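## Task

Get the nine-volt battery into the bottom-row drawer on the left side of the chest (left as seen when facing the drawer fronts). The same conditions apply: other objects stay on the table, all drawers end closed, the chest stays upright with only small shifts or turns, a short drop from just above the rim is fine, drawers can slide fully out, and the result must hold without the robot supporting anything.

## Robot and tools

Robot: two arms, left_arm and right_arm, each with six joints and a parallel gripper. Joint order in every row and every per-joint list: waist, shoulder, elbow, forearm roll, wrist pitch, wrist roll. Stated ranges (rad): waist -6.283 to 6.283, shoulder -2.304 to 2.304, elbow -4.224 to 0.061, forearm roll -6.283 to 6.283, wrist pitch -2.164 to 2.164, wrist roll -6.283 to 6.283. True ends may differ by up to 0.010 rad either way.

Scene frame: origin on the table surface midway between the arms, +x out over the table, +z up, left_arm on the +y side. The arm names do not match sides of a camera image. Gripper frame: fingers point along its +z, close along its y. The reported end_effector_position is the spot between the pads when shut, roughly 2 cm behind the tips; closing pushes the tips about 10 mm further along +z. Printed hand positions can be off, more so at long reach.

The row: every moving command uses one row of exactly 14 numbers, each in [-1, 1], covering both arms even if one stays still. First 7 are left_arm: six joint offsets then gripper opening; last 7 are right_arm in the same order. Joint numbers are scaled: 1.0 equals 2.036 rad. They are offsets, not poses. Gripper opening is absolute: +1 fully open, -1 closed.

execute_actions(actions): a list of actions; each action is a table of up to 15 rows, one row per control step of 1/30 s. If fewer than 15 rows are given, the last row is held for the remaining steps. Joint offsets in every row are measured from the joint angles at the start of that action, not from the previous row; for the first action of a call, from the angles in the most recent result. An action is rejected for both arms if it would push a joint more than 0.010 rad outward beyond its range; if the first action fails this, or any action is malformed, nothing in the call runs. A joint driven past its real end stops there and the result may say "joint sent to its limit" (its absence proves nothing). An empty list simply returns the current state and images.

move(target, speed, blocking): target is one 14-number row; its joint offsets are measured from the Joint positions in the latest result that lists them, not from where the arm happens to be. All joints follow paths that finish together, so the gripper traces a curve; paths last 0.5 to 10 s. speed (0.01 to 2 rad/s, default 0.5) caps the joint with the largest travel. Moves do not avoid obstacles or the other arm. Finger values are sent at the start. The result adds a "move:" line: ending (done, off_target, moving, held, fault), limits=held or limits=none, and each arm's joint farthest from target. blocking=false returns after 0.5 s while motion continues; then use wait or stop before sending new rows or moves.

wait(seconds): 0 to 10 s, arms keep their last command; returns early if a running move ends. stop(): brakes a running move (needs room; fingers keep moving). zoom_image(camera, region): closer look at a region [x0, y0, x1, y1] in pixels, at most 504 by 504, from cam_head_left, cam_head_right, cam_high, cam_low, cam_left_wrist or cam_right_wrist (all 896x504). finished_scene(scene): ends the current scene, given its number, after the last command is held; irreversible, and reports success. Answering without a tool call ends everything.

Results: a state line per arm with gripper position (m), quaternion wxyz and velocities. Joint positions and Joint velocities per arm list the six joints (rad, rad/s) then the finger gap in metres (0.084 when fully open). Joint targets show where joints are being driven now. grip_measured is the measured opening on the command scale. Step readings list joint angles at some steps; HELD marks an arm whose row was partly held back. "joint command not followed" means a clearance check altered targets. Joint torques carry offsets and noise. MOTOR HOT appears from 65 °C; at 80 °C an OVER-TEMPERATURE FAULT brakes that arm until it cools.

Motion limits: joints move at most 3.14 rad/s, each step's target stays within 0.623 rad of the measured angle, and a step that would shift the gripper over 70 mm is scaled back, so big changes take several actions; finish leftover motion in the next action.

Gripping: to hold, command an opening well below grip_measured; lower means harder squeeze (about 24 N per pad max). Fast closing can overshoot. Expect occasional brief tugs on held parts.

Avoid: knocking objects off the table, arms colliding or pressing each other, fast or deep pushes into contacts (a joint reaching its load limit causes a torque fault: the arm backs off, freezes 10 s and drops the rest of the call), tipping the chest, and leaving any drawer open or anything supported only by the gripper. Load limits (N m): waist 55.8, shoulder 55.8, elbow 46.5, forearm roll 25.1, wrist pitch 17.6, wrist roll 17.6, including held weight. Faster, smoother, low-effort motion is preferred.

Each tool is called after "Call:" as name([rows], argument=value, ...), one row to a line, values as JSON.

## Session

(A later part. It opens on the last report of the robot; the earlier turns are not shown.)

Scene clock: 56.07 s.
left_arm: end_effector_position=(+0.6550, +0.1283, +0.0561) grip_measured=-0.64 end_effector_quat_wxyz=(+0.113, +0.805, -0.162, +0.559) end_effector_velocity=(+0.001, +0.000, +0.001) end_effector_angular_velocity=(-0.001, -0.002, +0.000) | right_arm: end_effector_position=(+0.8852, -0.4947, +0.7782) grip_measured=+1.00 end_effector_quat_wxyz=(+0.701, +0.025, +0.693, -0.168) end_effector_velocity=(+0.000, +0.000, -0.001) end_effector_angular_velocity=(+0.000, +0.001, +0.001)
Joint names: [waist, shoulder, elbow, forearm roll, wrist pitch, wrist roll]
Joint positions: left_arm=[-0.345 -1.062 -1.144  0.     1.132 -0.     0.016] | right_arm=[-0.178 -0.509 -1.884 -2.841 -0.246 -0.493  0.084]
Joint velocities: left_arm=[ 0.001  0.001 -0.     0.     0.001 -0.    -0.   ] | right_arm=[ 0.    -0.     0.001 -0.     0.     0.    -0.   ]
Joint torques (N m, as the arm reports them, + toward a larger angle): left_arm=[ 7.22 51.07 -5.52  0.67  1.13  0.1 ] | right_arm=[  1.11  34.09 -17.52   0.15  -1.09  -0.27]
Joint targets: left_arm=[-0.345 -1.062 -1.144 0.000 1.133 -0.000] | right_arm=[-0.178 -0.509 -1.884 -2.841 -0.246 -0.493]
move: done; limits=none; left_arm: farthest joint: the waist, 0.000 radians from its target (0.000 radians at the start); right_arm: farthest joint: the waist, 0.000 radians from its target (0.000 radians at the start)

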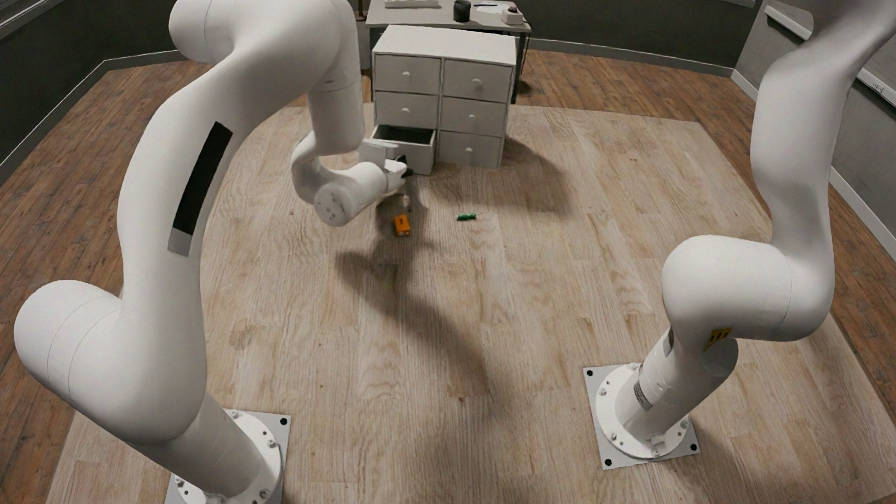

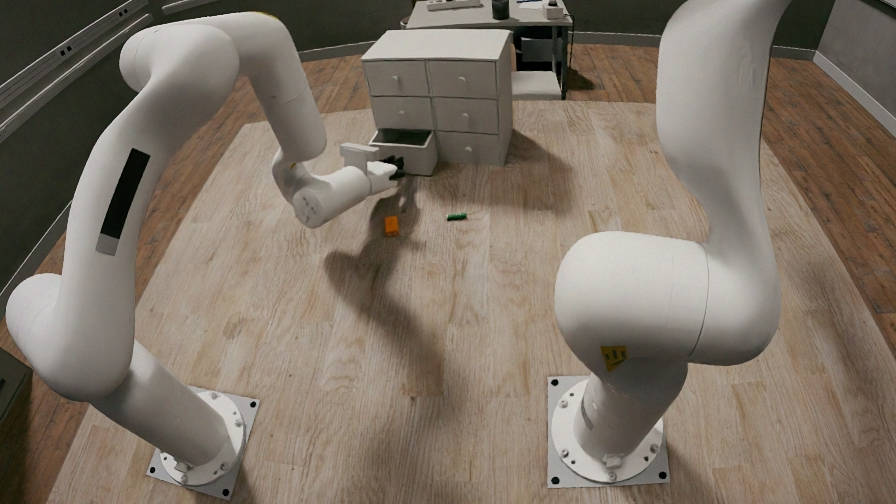

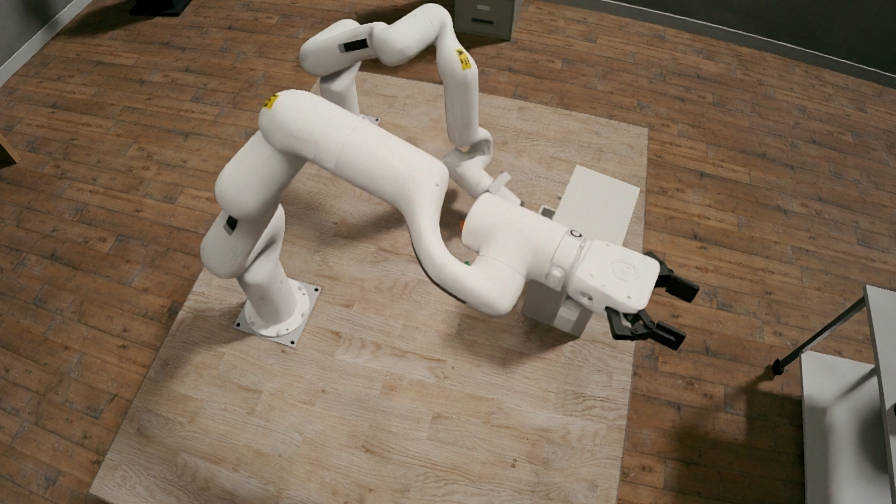

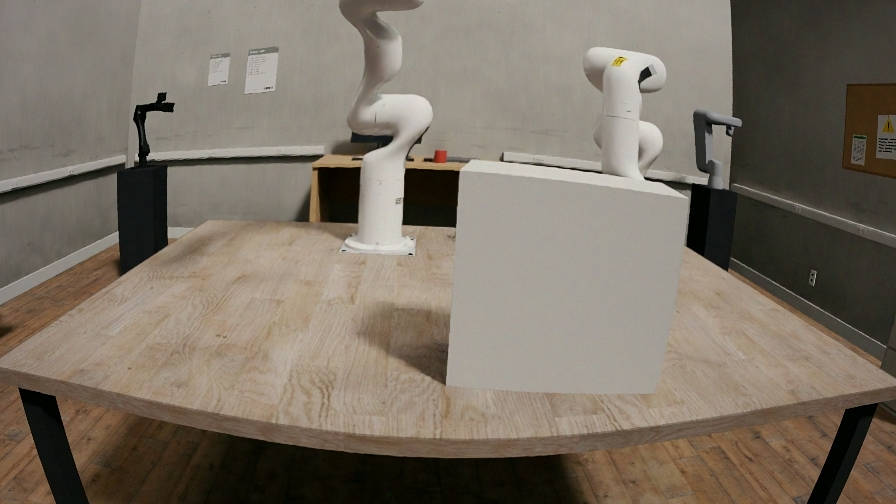

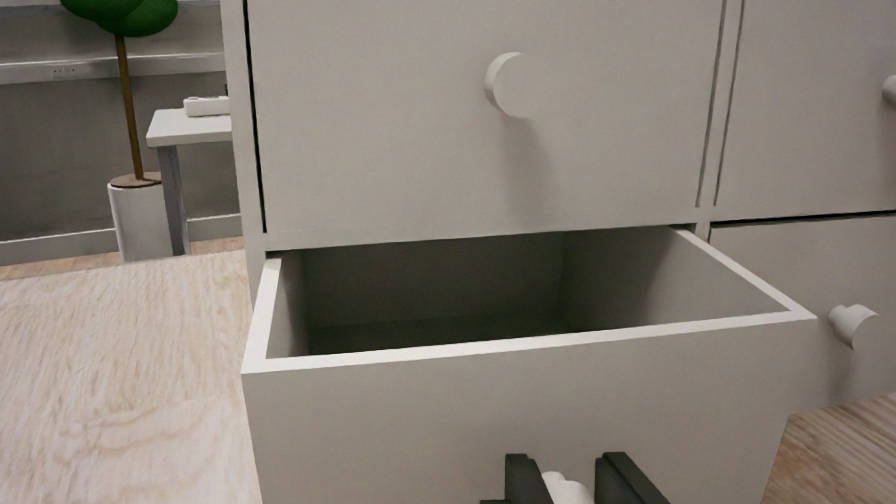

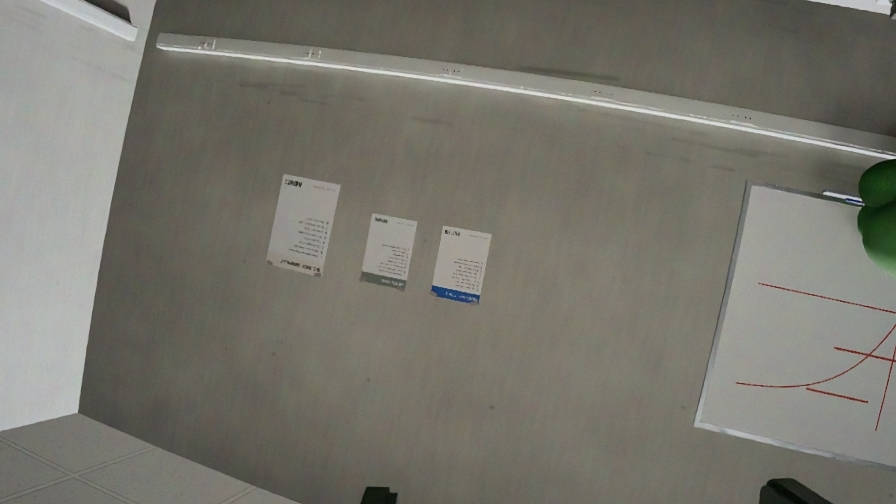

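Call:
move(target=[-0.017,0.017,0.062,0,0.055,0,-1, 0,0,0,0,0,0,1], speed=0.06)

Call:
move(target=[0,0,0,0,0,0,1, 0,0,0,0,0,0,1])

Call:
move(target=[0,0.02,0.075,0,0.06,0,1, 0,0,0,0,0,0,1], speed=0.25)

Scene clock: 62.77 s.
left_arm: end_effector_position=(+0.6049, +0.1227, +0.0573) grip_measured=-0.64 end_effector_quat_wxyz=(+0.124, +0.797, -0.175, +0.565) end_effector_velocity=(-0.000, +0.000, -0.001) end_effector_angular_velocity=(+0.001, +0.000, -0.000) | right_arm: end_effector_position=(+0.8852, -0.4947, +0.7782) grip_measured=+1.00 end_effector_quat_wxyz=(+0.701, +0.025, +0.693, -0.168) end_effector_velocity=(+0.000, +0.001, -0.000) end_effector_angular_velocity=(-0.000, -0.000, +0.001)
Joint names: [waist, shoulder, elbow, forearm roll, wrist pitch, wrist roll]
Joint positions: left_arm=[-0.38  -1.028 -1.017  0.     1.244 -0.     0.016] | right_arm=[-0.178 -0.509 -1.884 -2.841 -0.246 -0.493  0.084]
Joint velocities: left_arm=[ 0.001 -0.001  0.     0.001  0.     0.    -0.   ] | right_arm=[ 0.002  0.     0.001 -0.    -0.001  0.    -0.   ]
Joint torques (N m, as the arm reports them, + toward a larger angle): left_arm=[-8.32 53.86 -7.34  2.99  1.28  0.08] | right_arm=[ -1.76  36.94 -19.03  -1.8   -1.31  -0.54]
Joint targets: left_arm=[-0.380 -1.028 -1.017 0.000 1.244 -0.000] | right_arm=[-0.178 -0.509 -1.884 -2.841 -0.246 -0.493]
move: done; limits=none; left_arm: farthest joint: the waist, 0.000 radians from its target (0.034 radians at the start); right_arm: farthest joint: the waist, 0.000 radians from its target (0.000 radians at the start)

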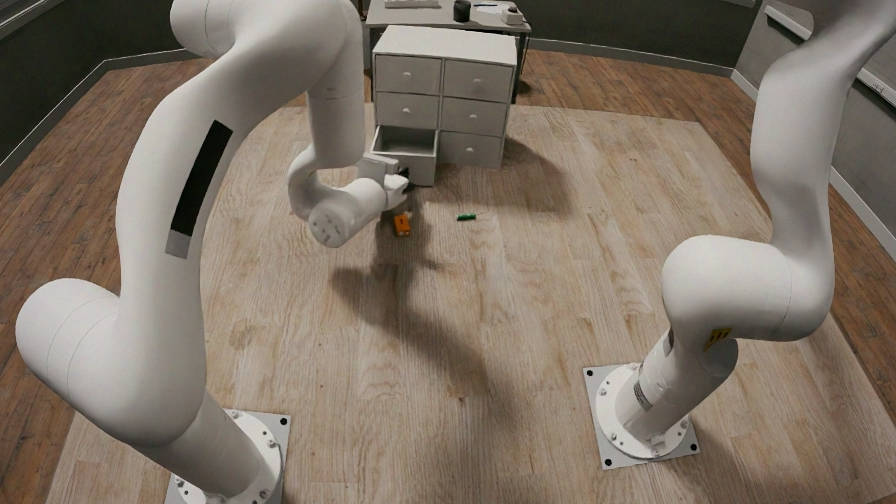

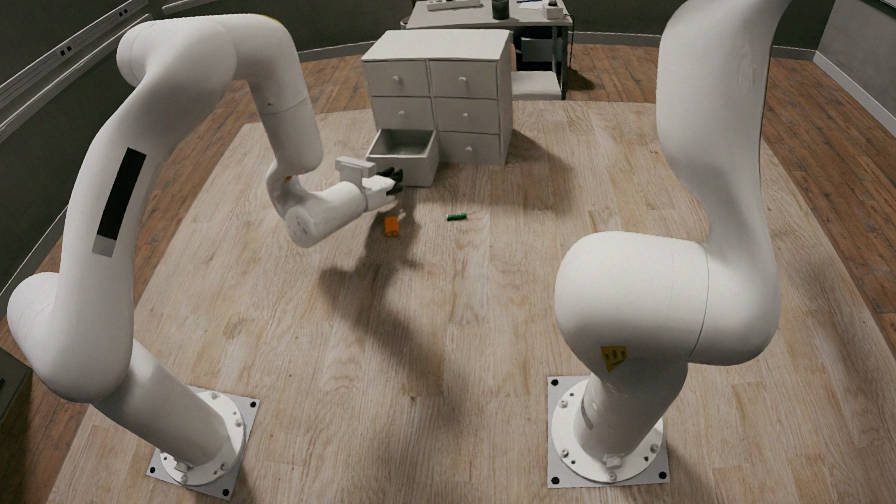

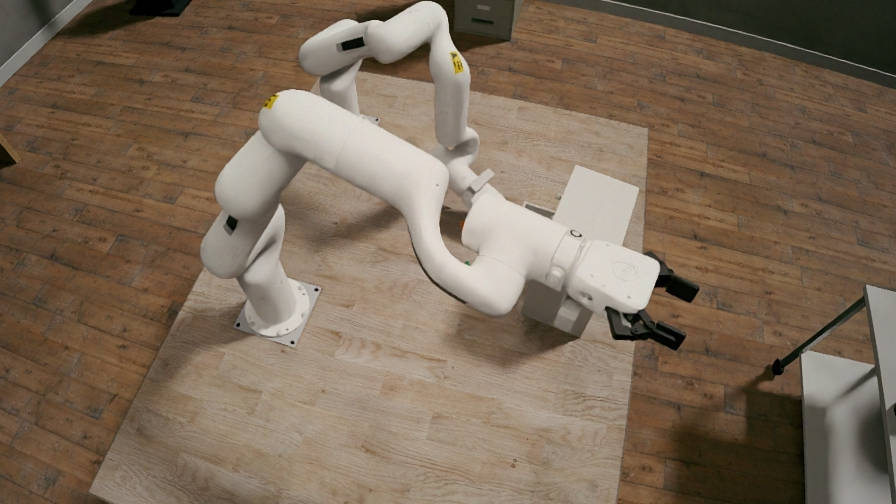

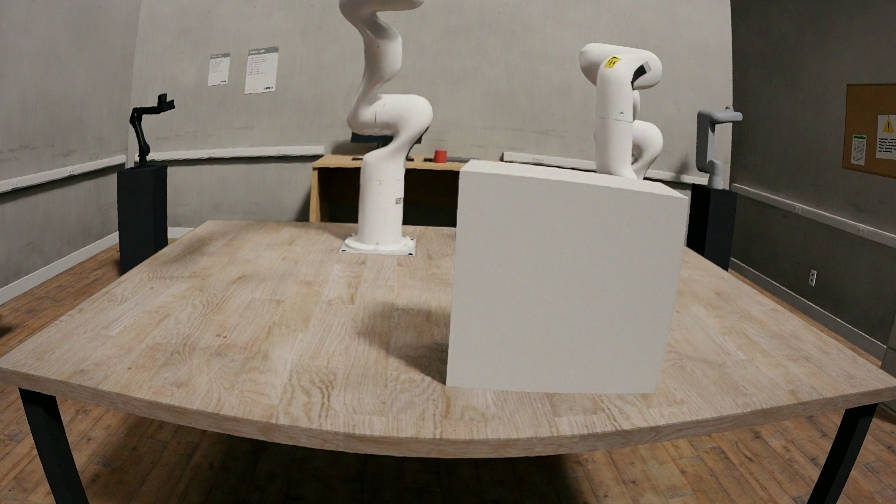

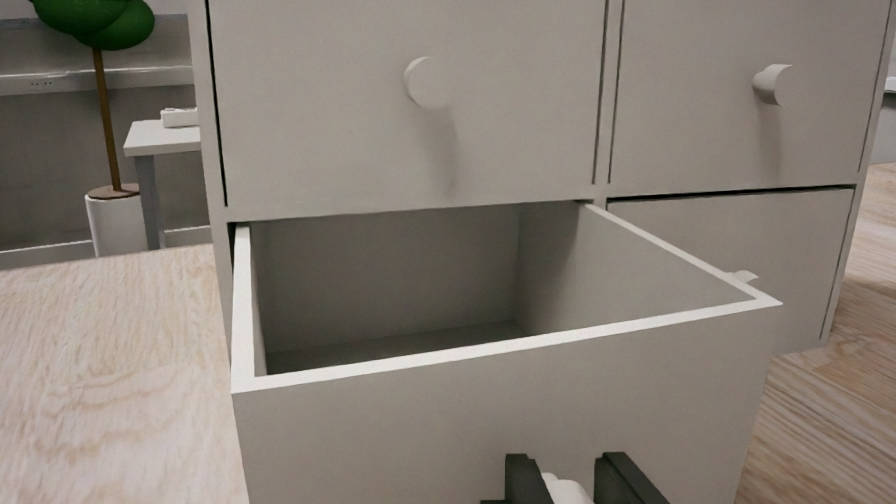

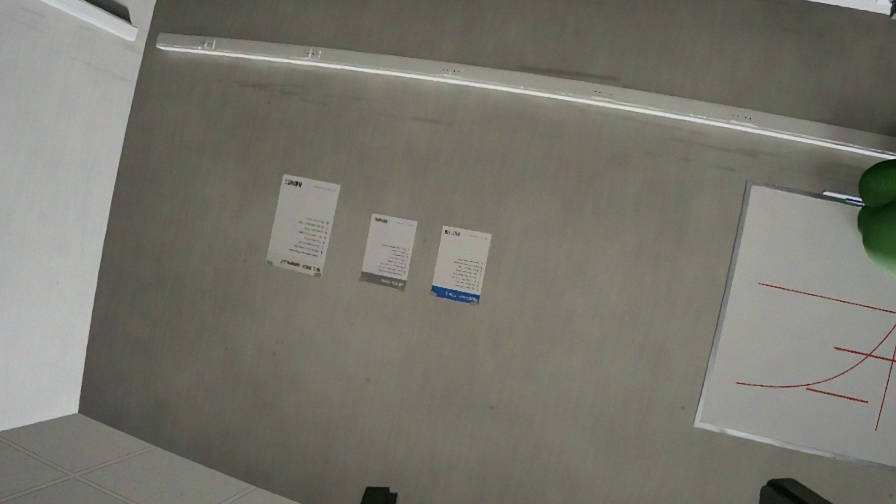

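Scene clock: 63.33 s.
left_arm: end_effector_position=(+0.6048, +0.1226, +0.0573) grip_measured=+1.00 end_effector_quat_wxyz=(+0.124, +0.797, -0.175, +0.565) end_effector_velocity=(-0.000, -0.000, -0.000) end_effector_angular_velocity=(-0.000, +0.001, -0.000) | right_arm: end_effector_position=(+0.8852, -0.4947, +0.7782) grip_measured=+1.00 end_effector_quat_wxyz=(+0.701, +0.025, +0.693, -0.168) end_effector_velocity=(+0.000, +0.002, -0.000) end_effector_angular_velocity=(-0.000, +0.000, +0.002)
Joint names: [waist, shoulder, elbow, forearm roll, wrist pitch, wrist roll]
Joint positions: left_arm=[-0.38  -1.028 -1.017  0.     1.244 -0.     0.084] | right_arm=[-0.178 -0.509 -1.884 -2.841 -0.246 -0.493  0.084]
Joint velocities: left_arm=[-0.     0.001  0.001  0.    -0.    -0.001 -0.   ] | right_arm=[ 0.002  0.     0.001 -0.    -0.     0.     0.   ]
Joint torques (N m, as the arm reports them, + toward a larger angle): left_arm=[-0.8  53.39 -8.75  2.14  1.56  0.36] | right_arm=[ -0.06  34.89 -18.55   0.73  -0.77  -0.23]
Joint targets: left_arm=[-0.380 -1.028 -1.017 0.000 1.244 -0.000] | right_arm=[-0.178 -0.509 -1.884 -2.841 -0.246 -0.493]
move: done; limits=none; left_arm: farthest joint: the waist, 0.000 radians from its target (0.000 radians at the start); right_arm: farthest joint: the waist, 0.000 radians from its target (0.000 radians at the start)

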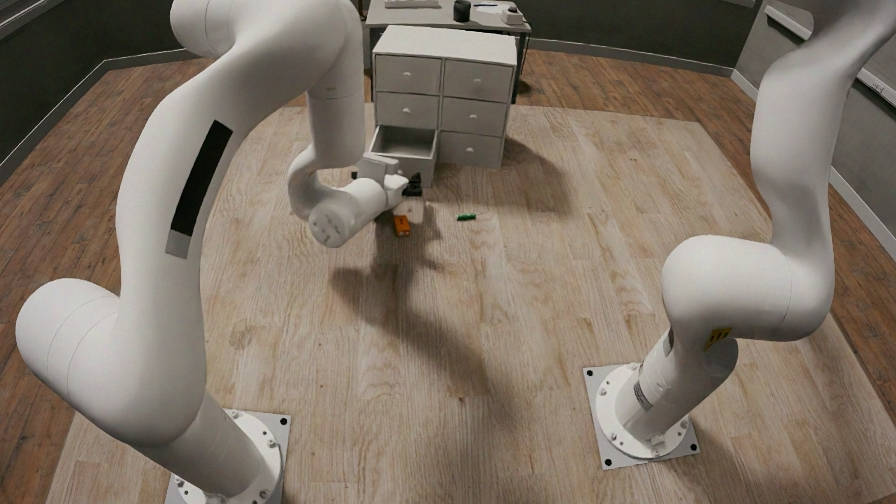

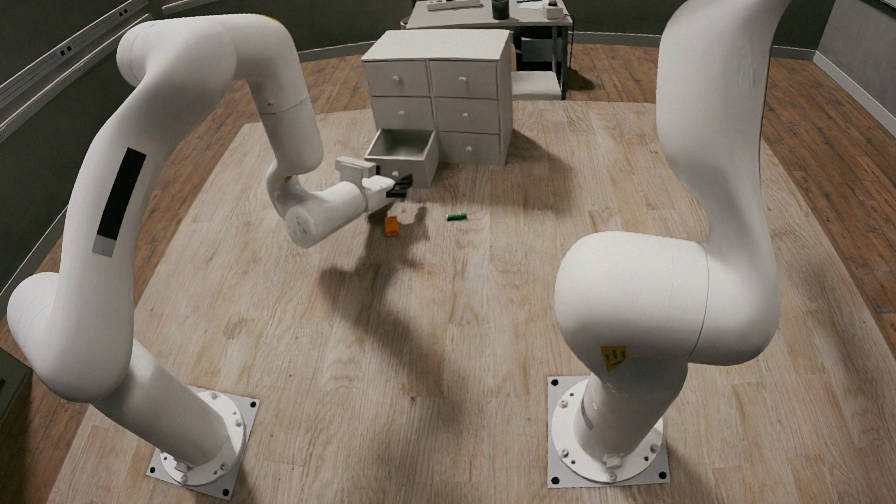

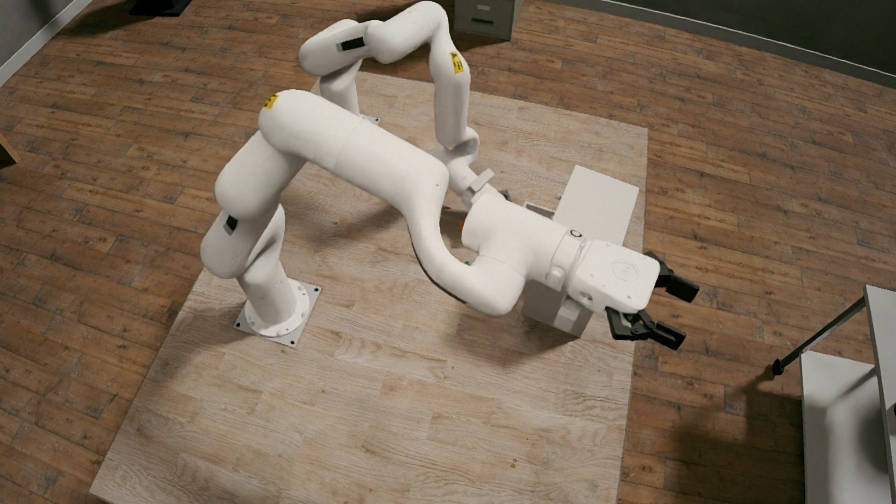

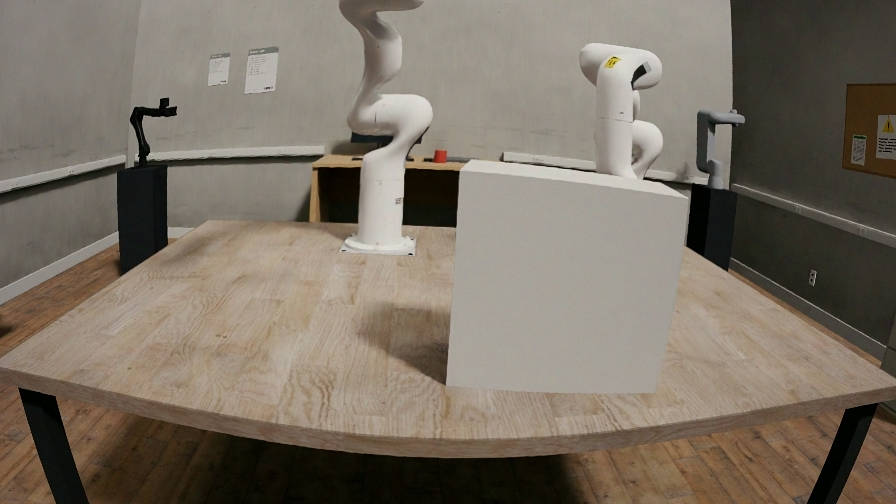

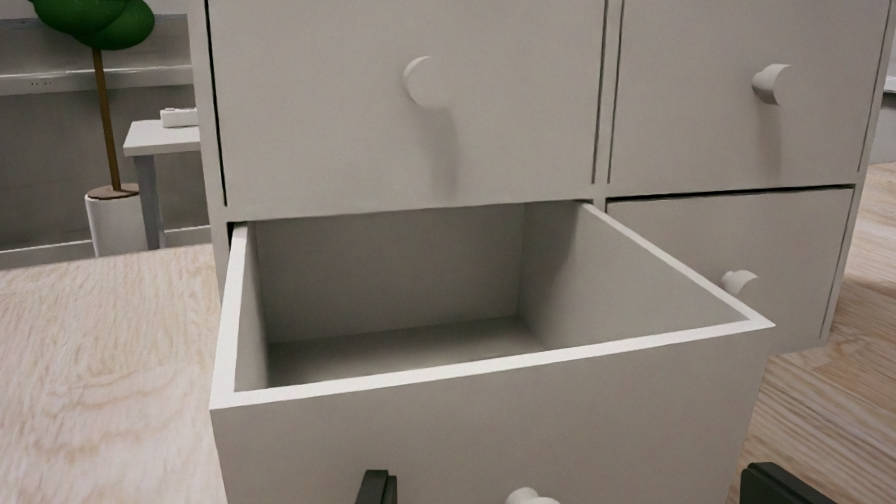

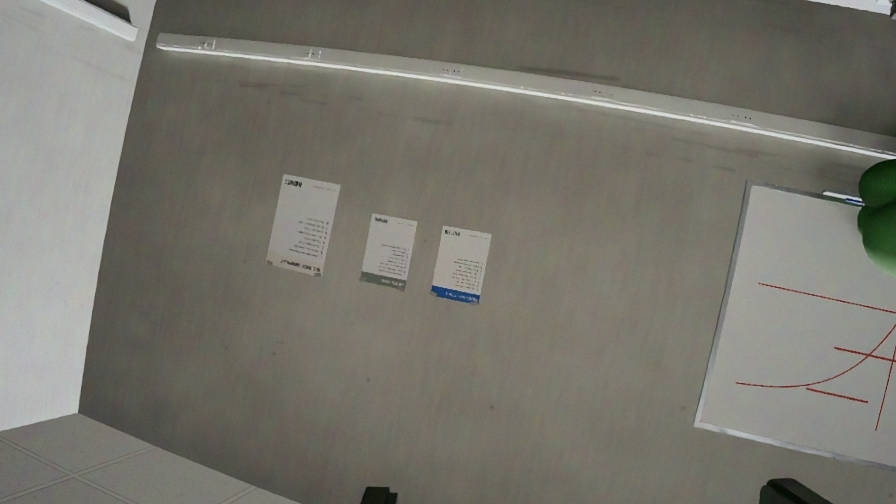

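Scene clock: 64.30 s.
left_arm: end_effector_position=(+0.5538, +0.1462, +0.0595) grip_measured=+1.00 end_effector_quat_wxyz=(+0.125, +0.794, -0.174, +0.569) end_effector_velocity=(-0.001, +0.001, -0.001) end_effector_angular_velocity=(+0.000, +0.002, +0.001) | right_arm: end_effector_position=(+0.8852, -0.4947, +0.7782) grip_measured=+1.00 end_effector_quat_wxyz=(+0.701, +0.025, +0.693, -0.168) end_effector_velocity=(-0.000, -0.001, +0.000) end_effector_angular_velocity=(-0.000, -0.001, -0.001)
Joint names: [waist, shoulder, elbow, forearm roll, wrist pitch, wrist roll]
Joint positions: left_arm=[-0.38  -0.987 -0.865  0.     1.366 -0.     0.084] | right_arm=[-0.178 -0.509 -1.884 -2.841 -0.246 -0.493  0.084]
Joint velocities: left_arm=[ 0.001 -0.001  0.002 -0.     0.    -0.001 -0.   ] | right_arm=[-0.001 -0.     0.    -0.    -0.001 -0.     0.   ]
Joint torques (N m, as the arm reports them, + toward a larger angle): left_arm=[ 1.16 51.34 -8.45  1.43  1.67  0.03] | right_arm=[  1.09  34.69 -18.05   0.26  -0.84  -0.16]
Joint targets: left_arm=[-0.380 -0.987 -0.865 0.000 1.366 -0.000] | right_arm=[-0.178 -0.509 -1.884 -2.841 -0.246 -0.493]
move: done; limits=none; left_arm: farthest joint: the elbow, 0.001 radians from its target (0.153 radians at the start); right_arm: farthest joint: the waist, 0.000 radians from its target (0.000 radians at the start)

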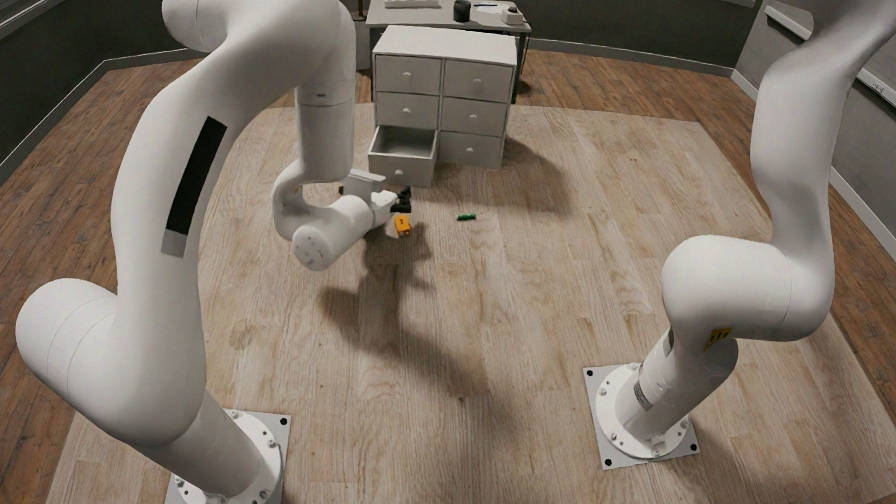

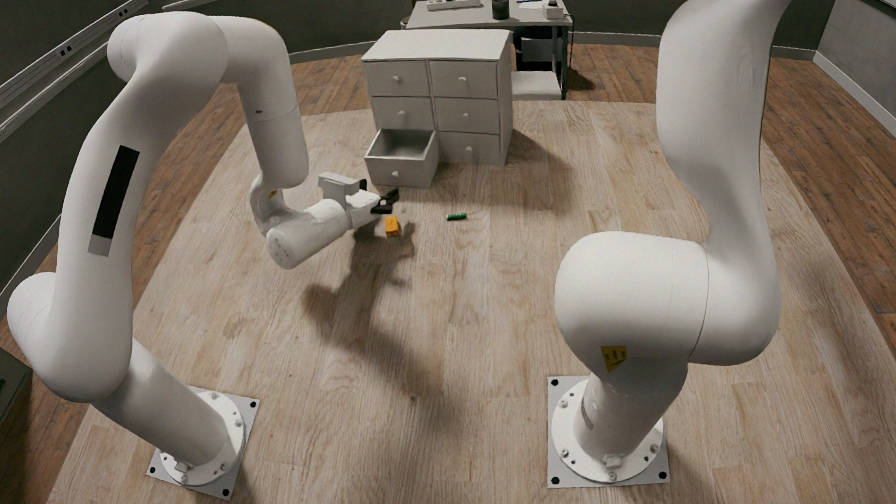

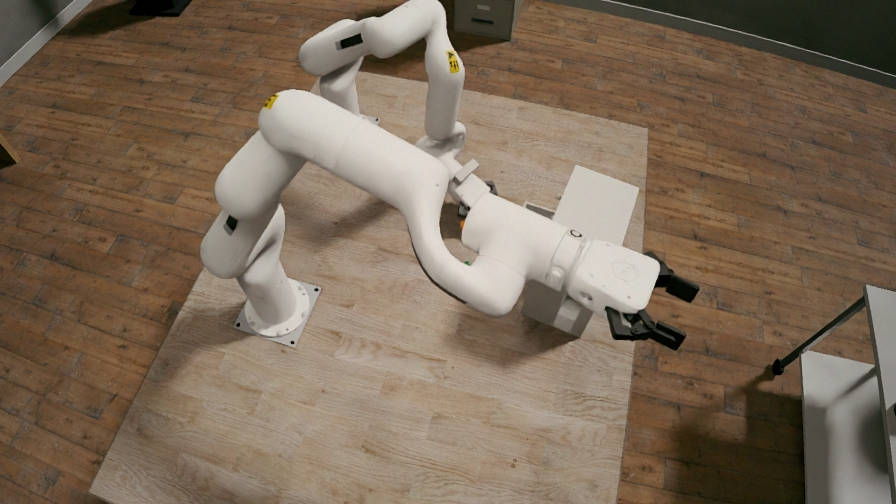

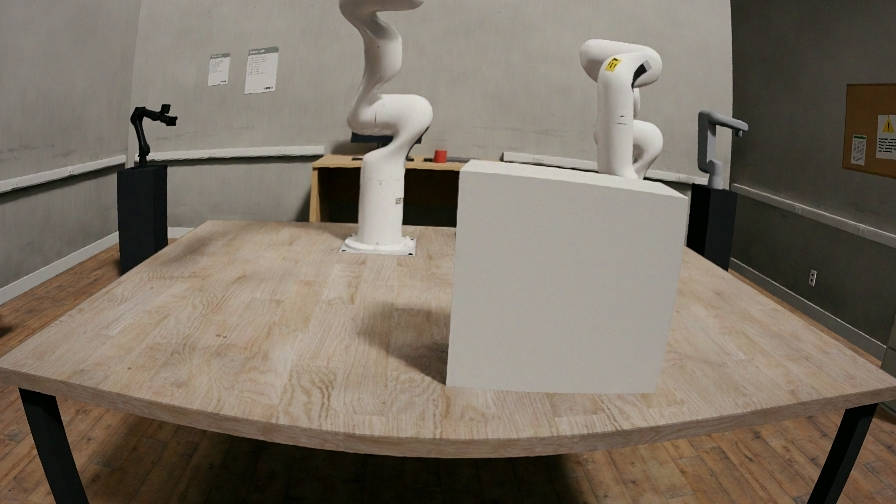

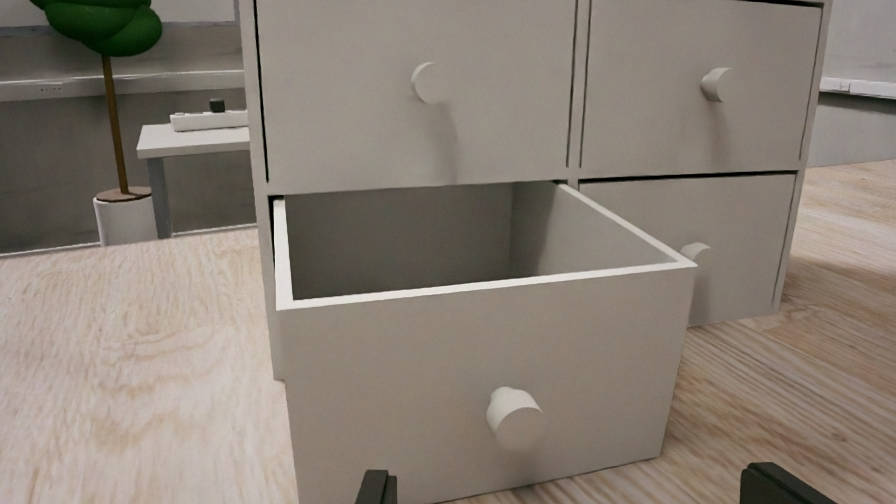

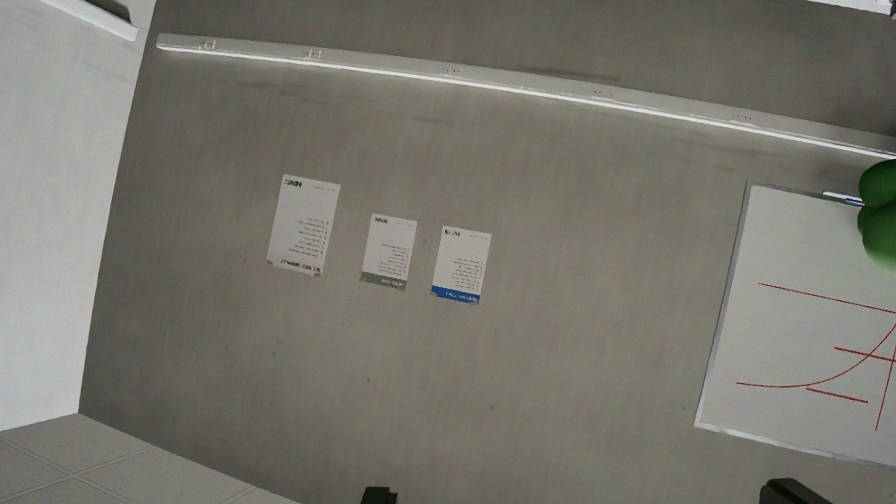

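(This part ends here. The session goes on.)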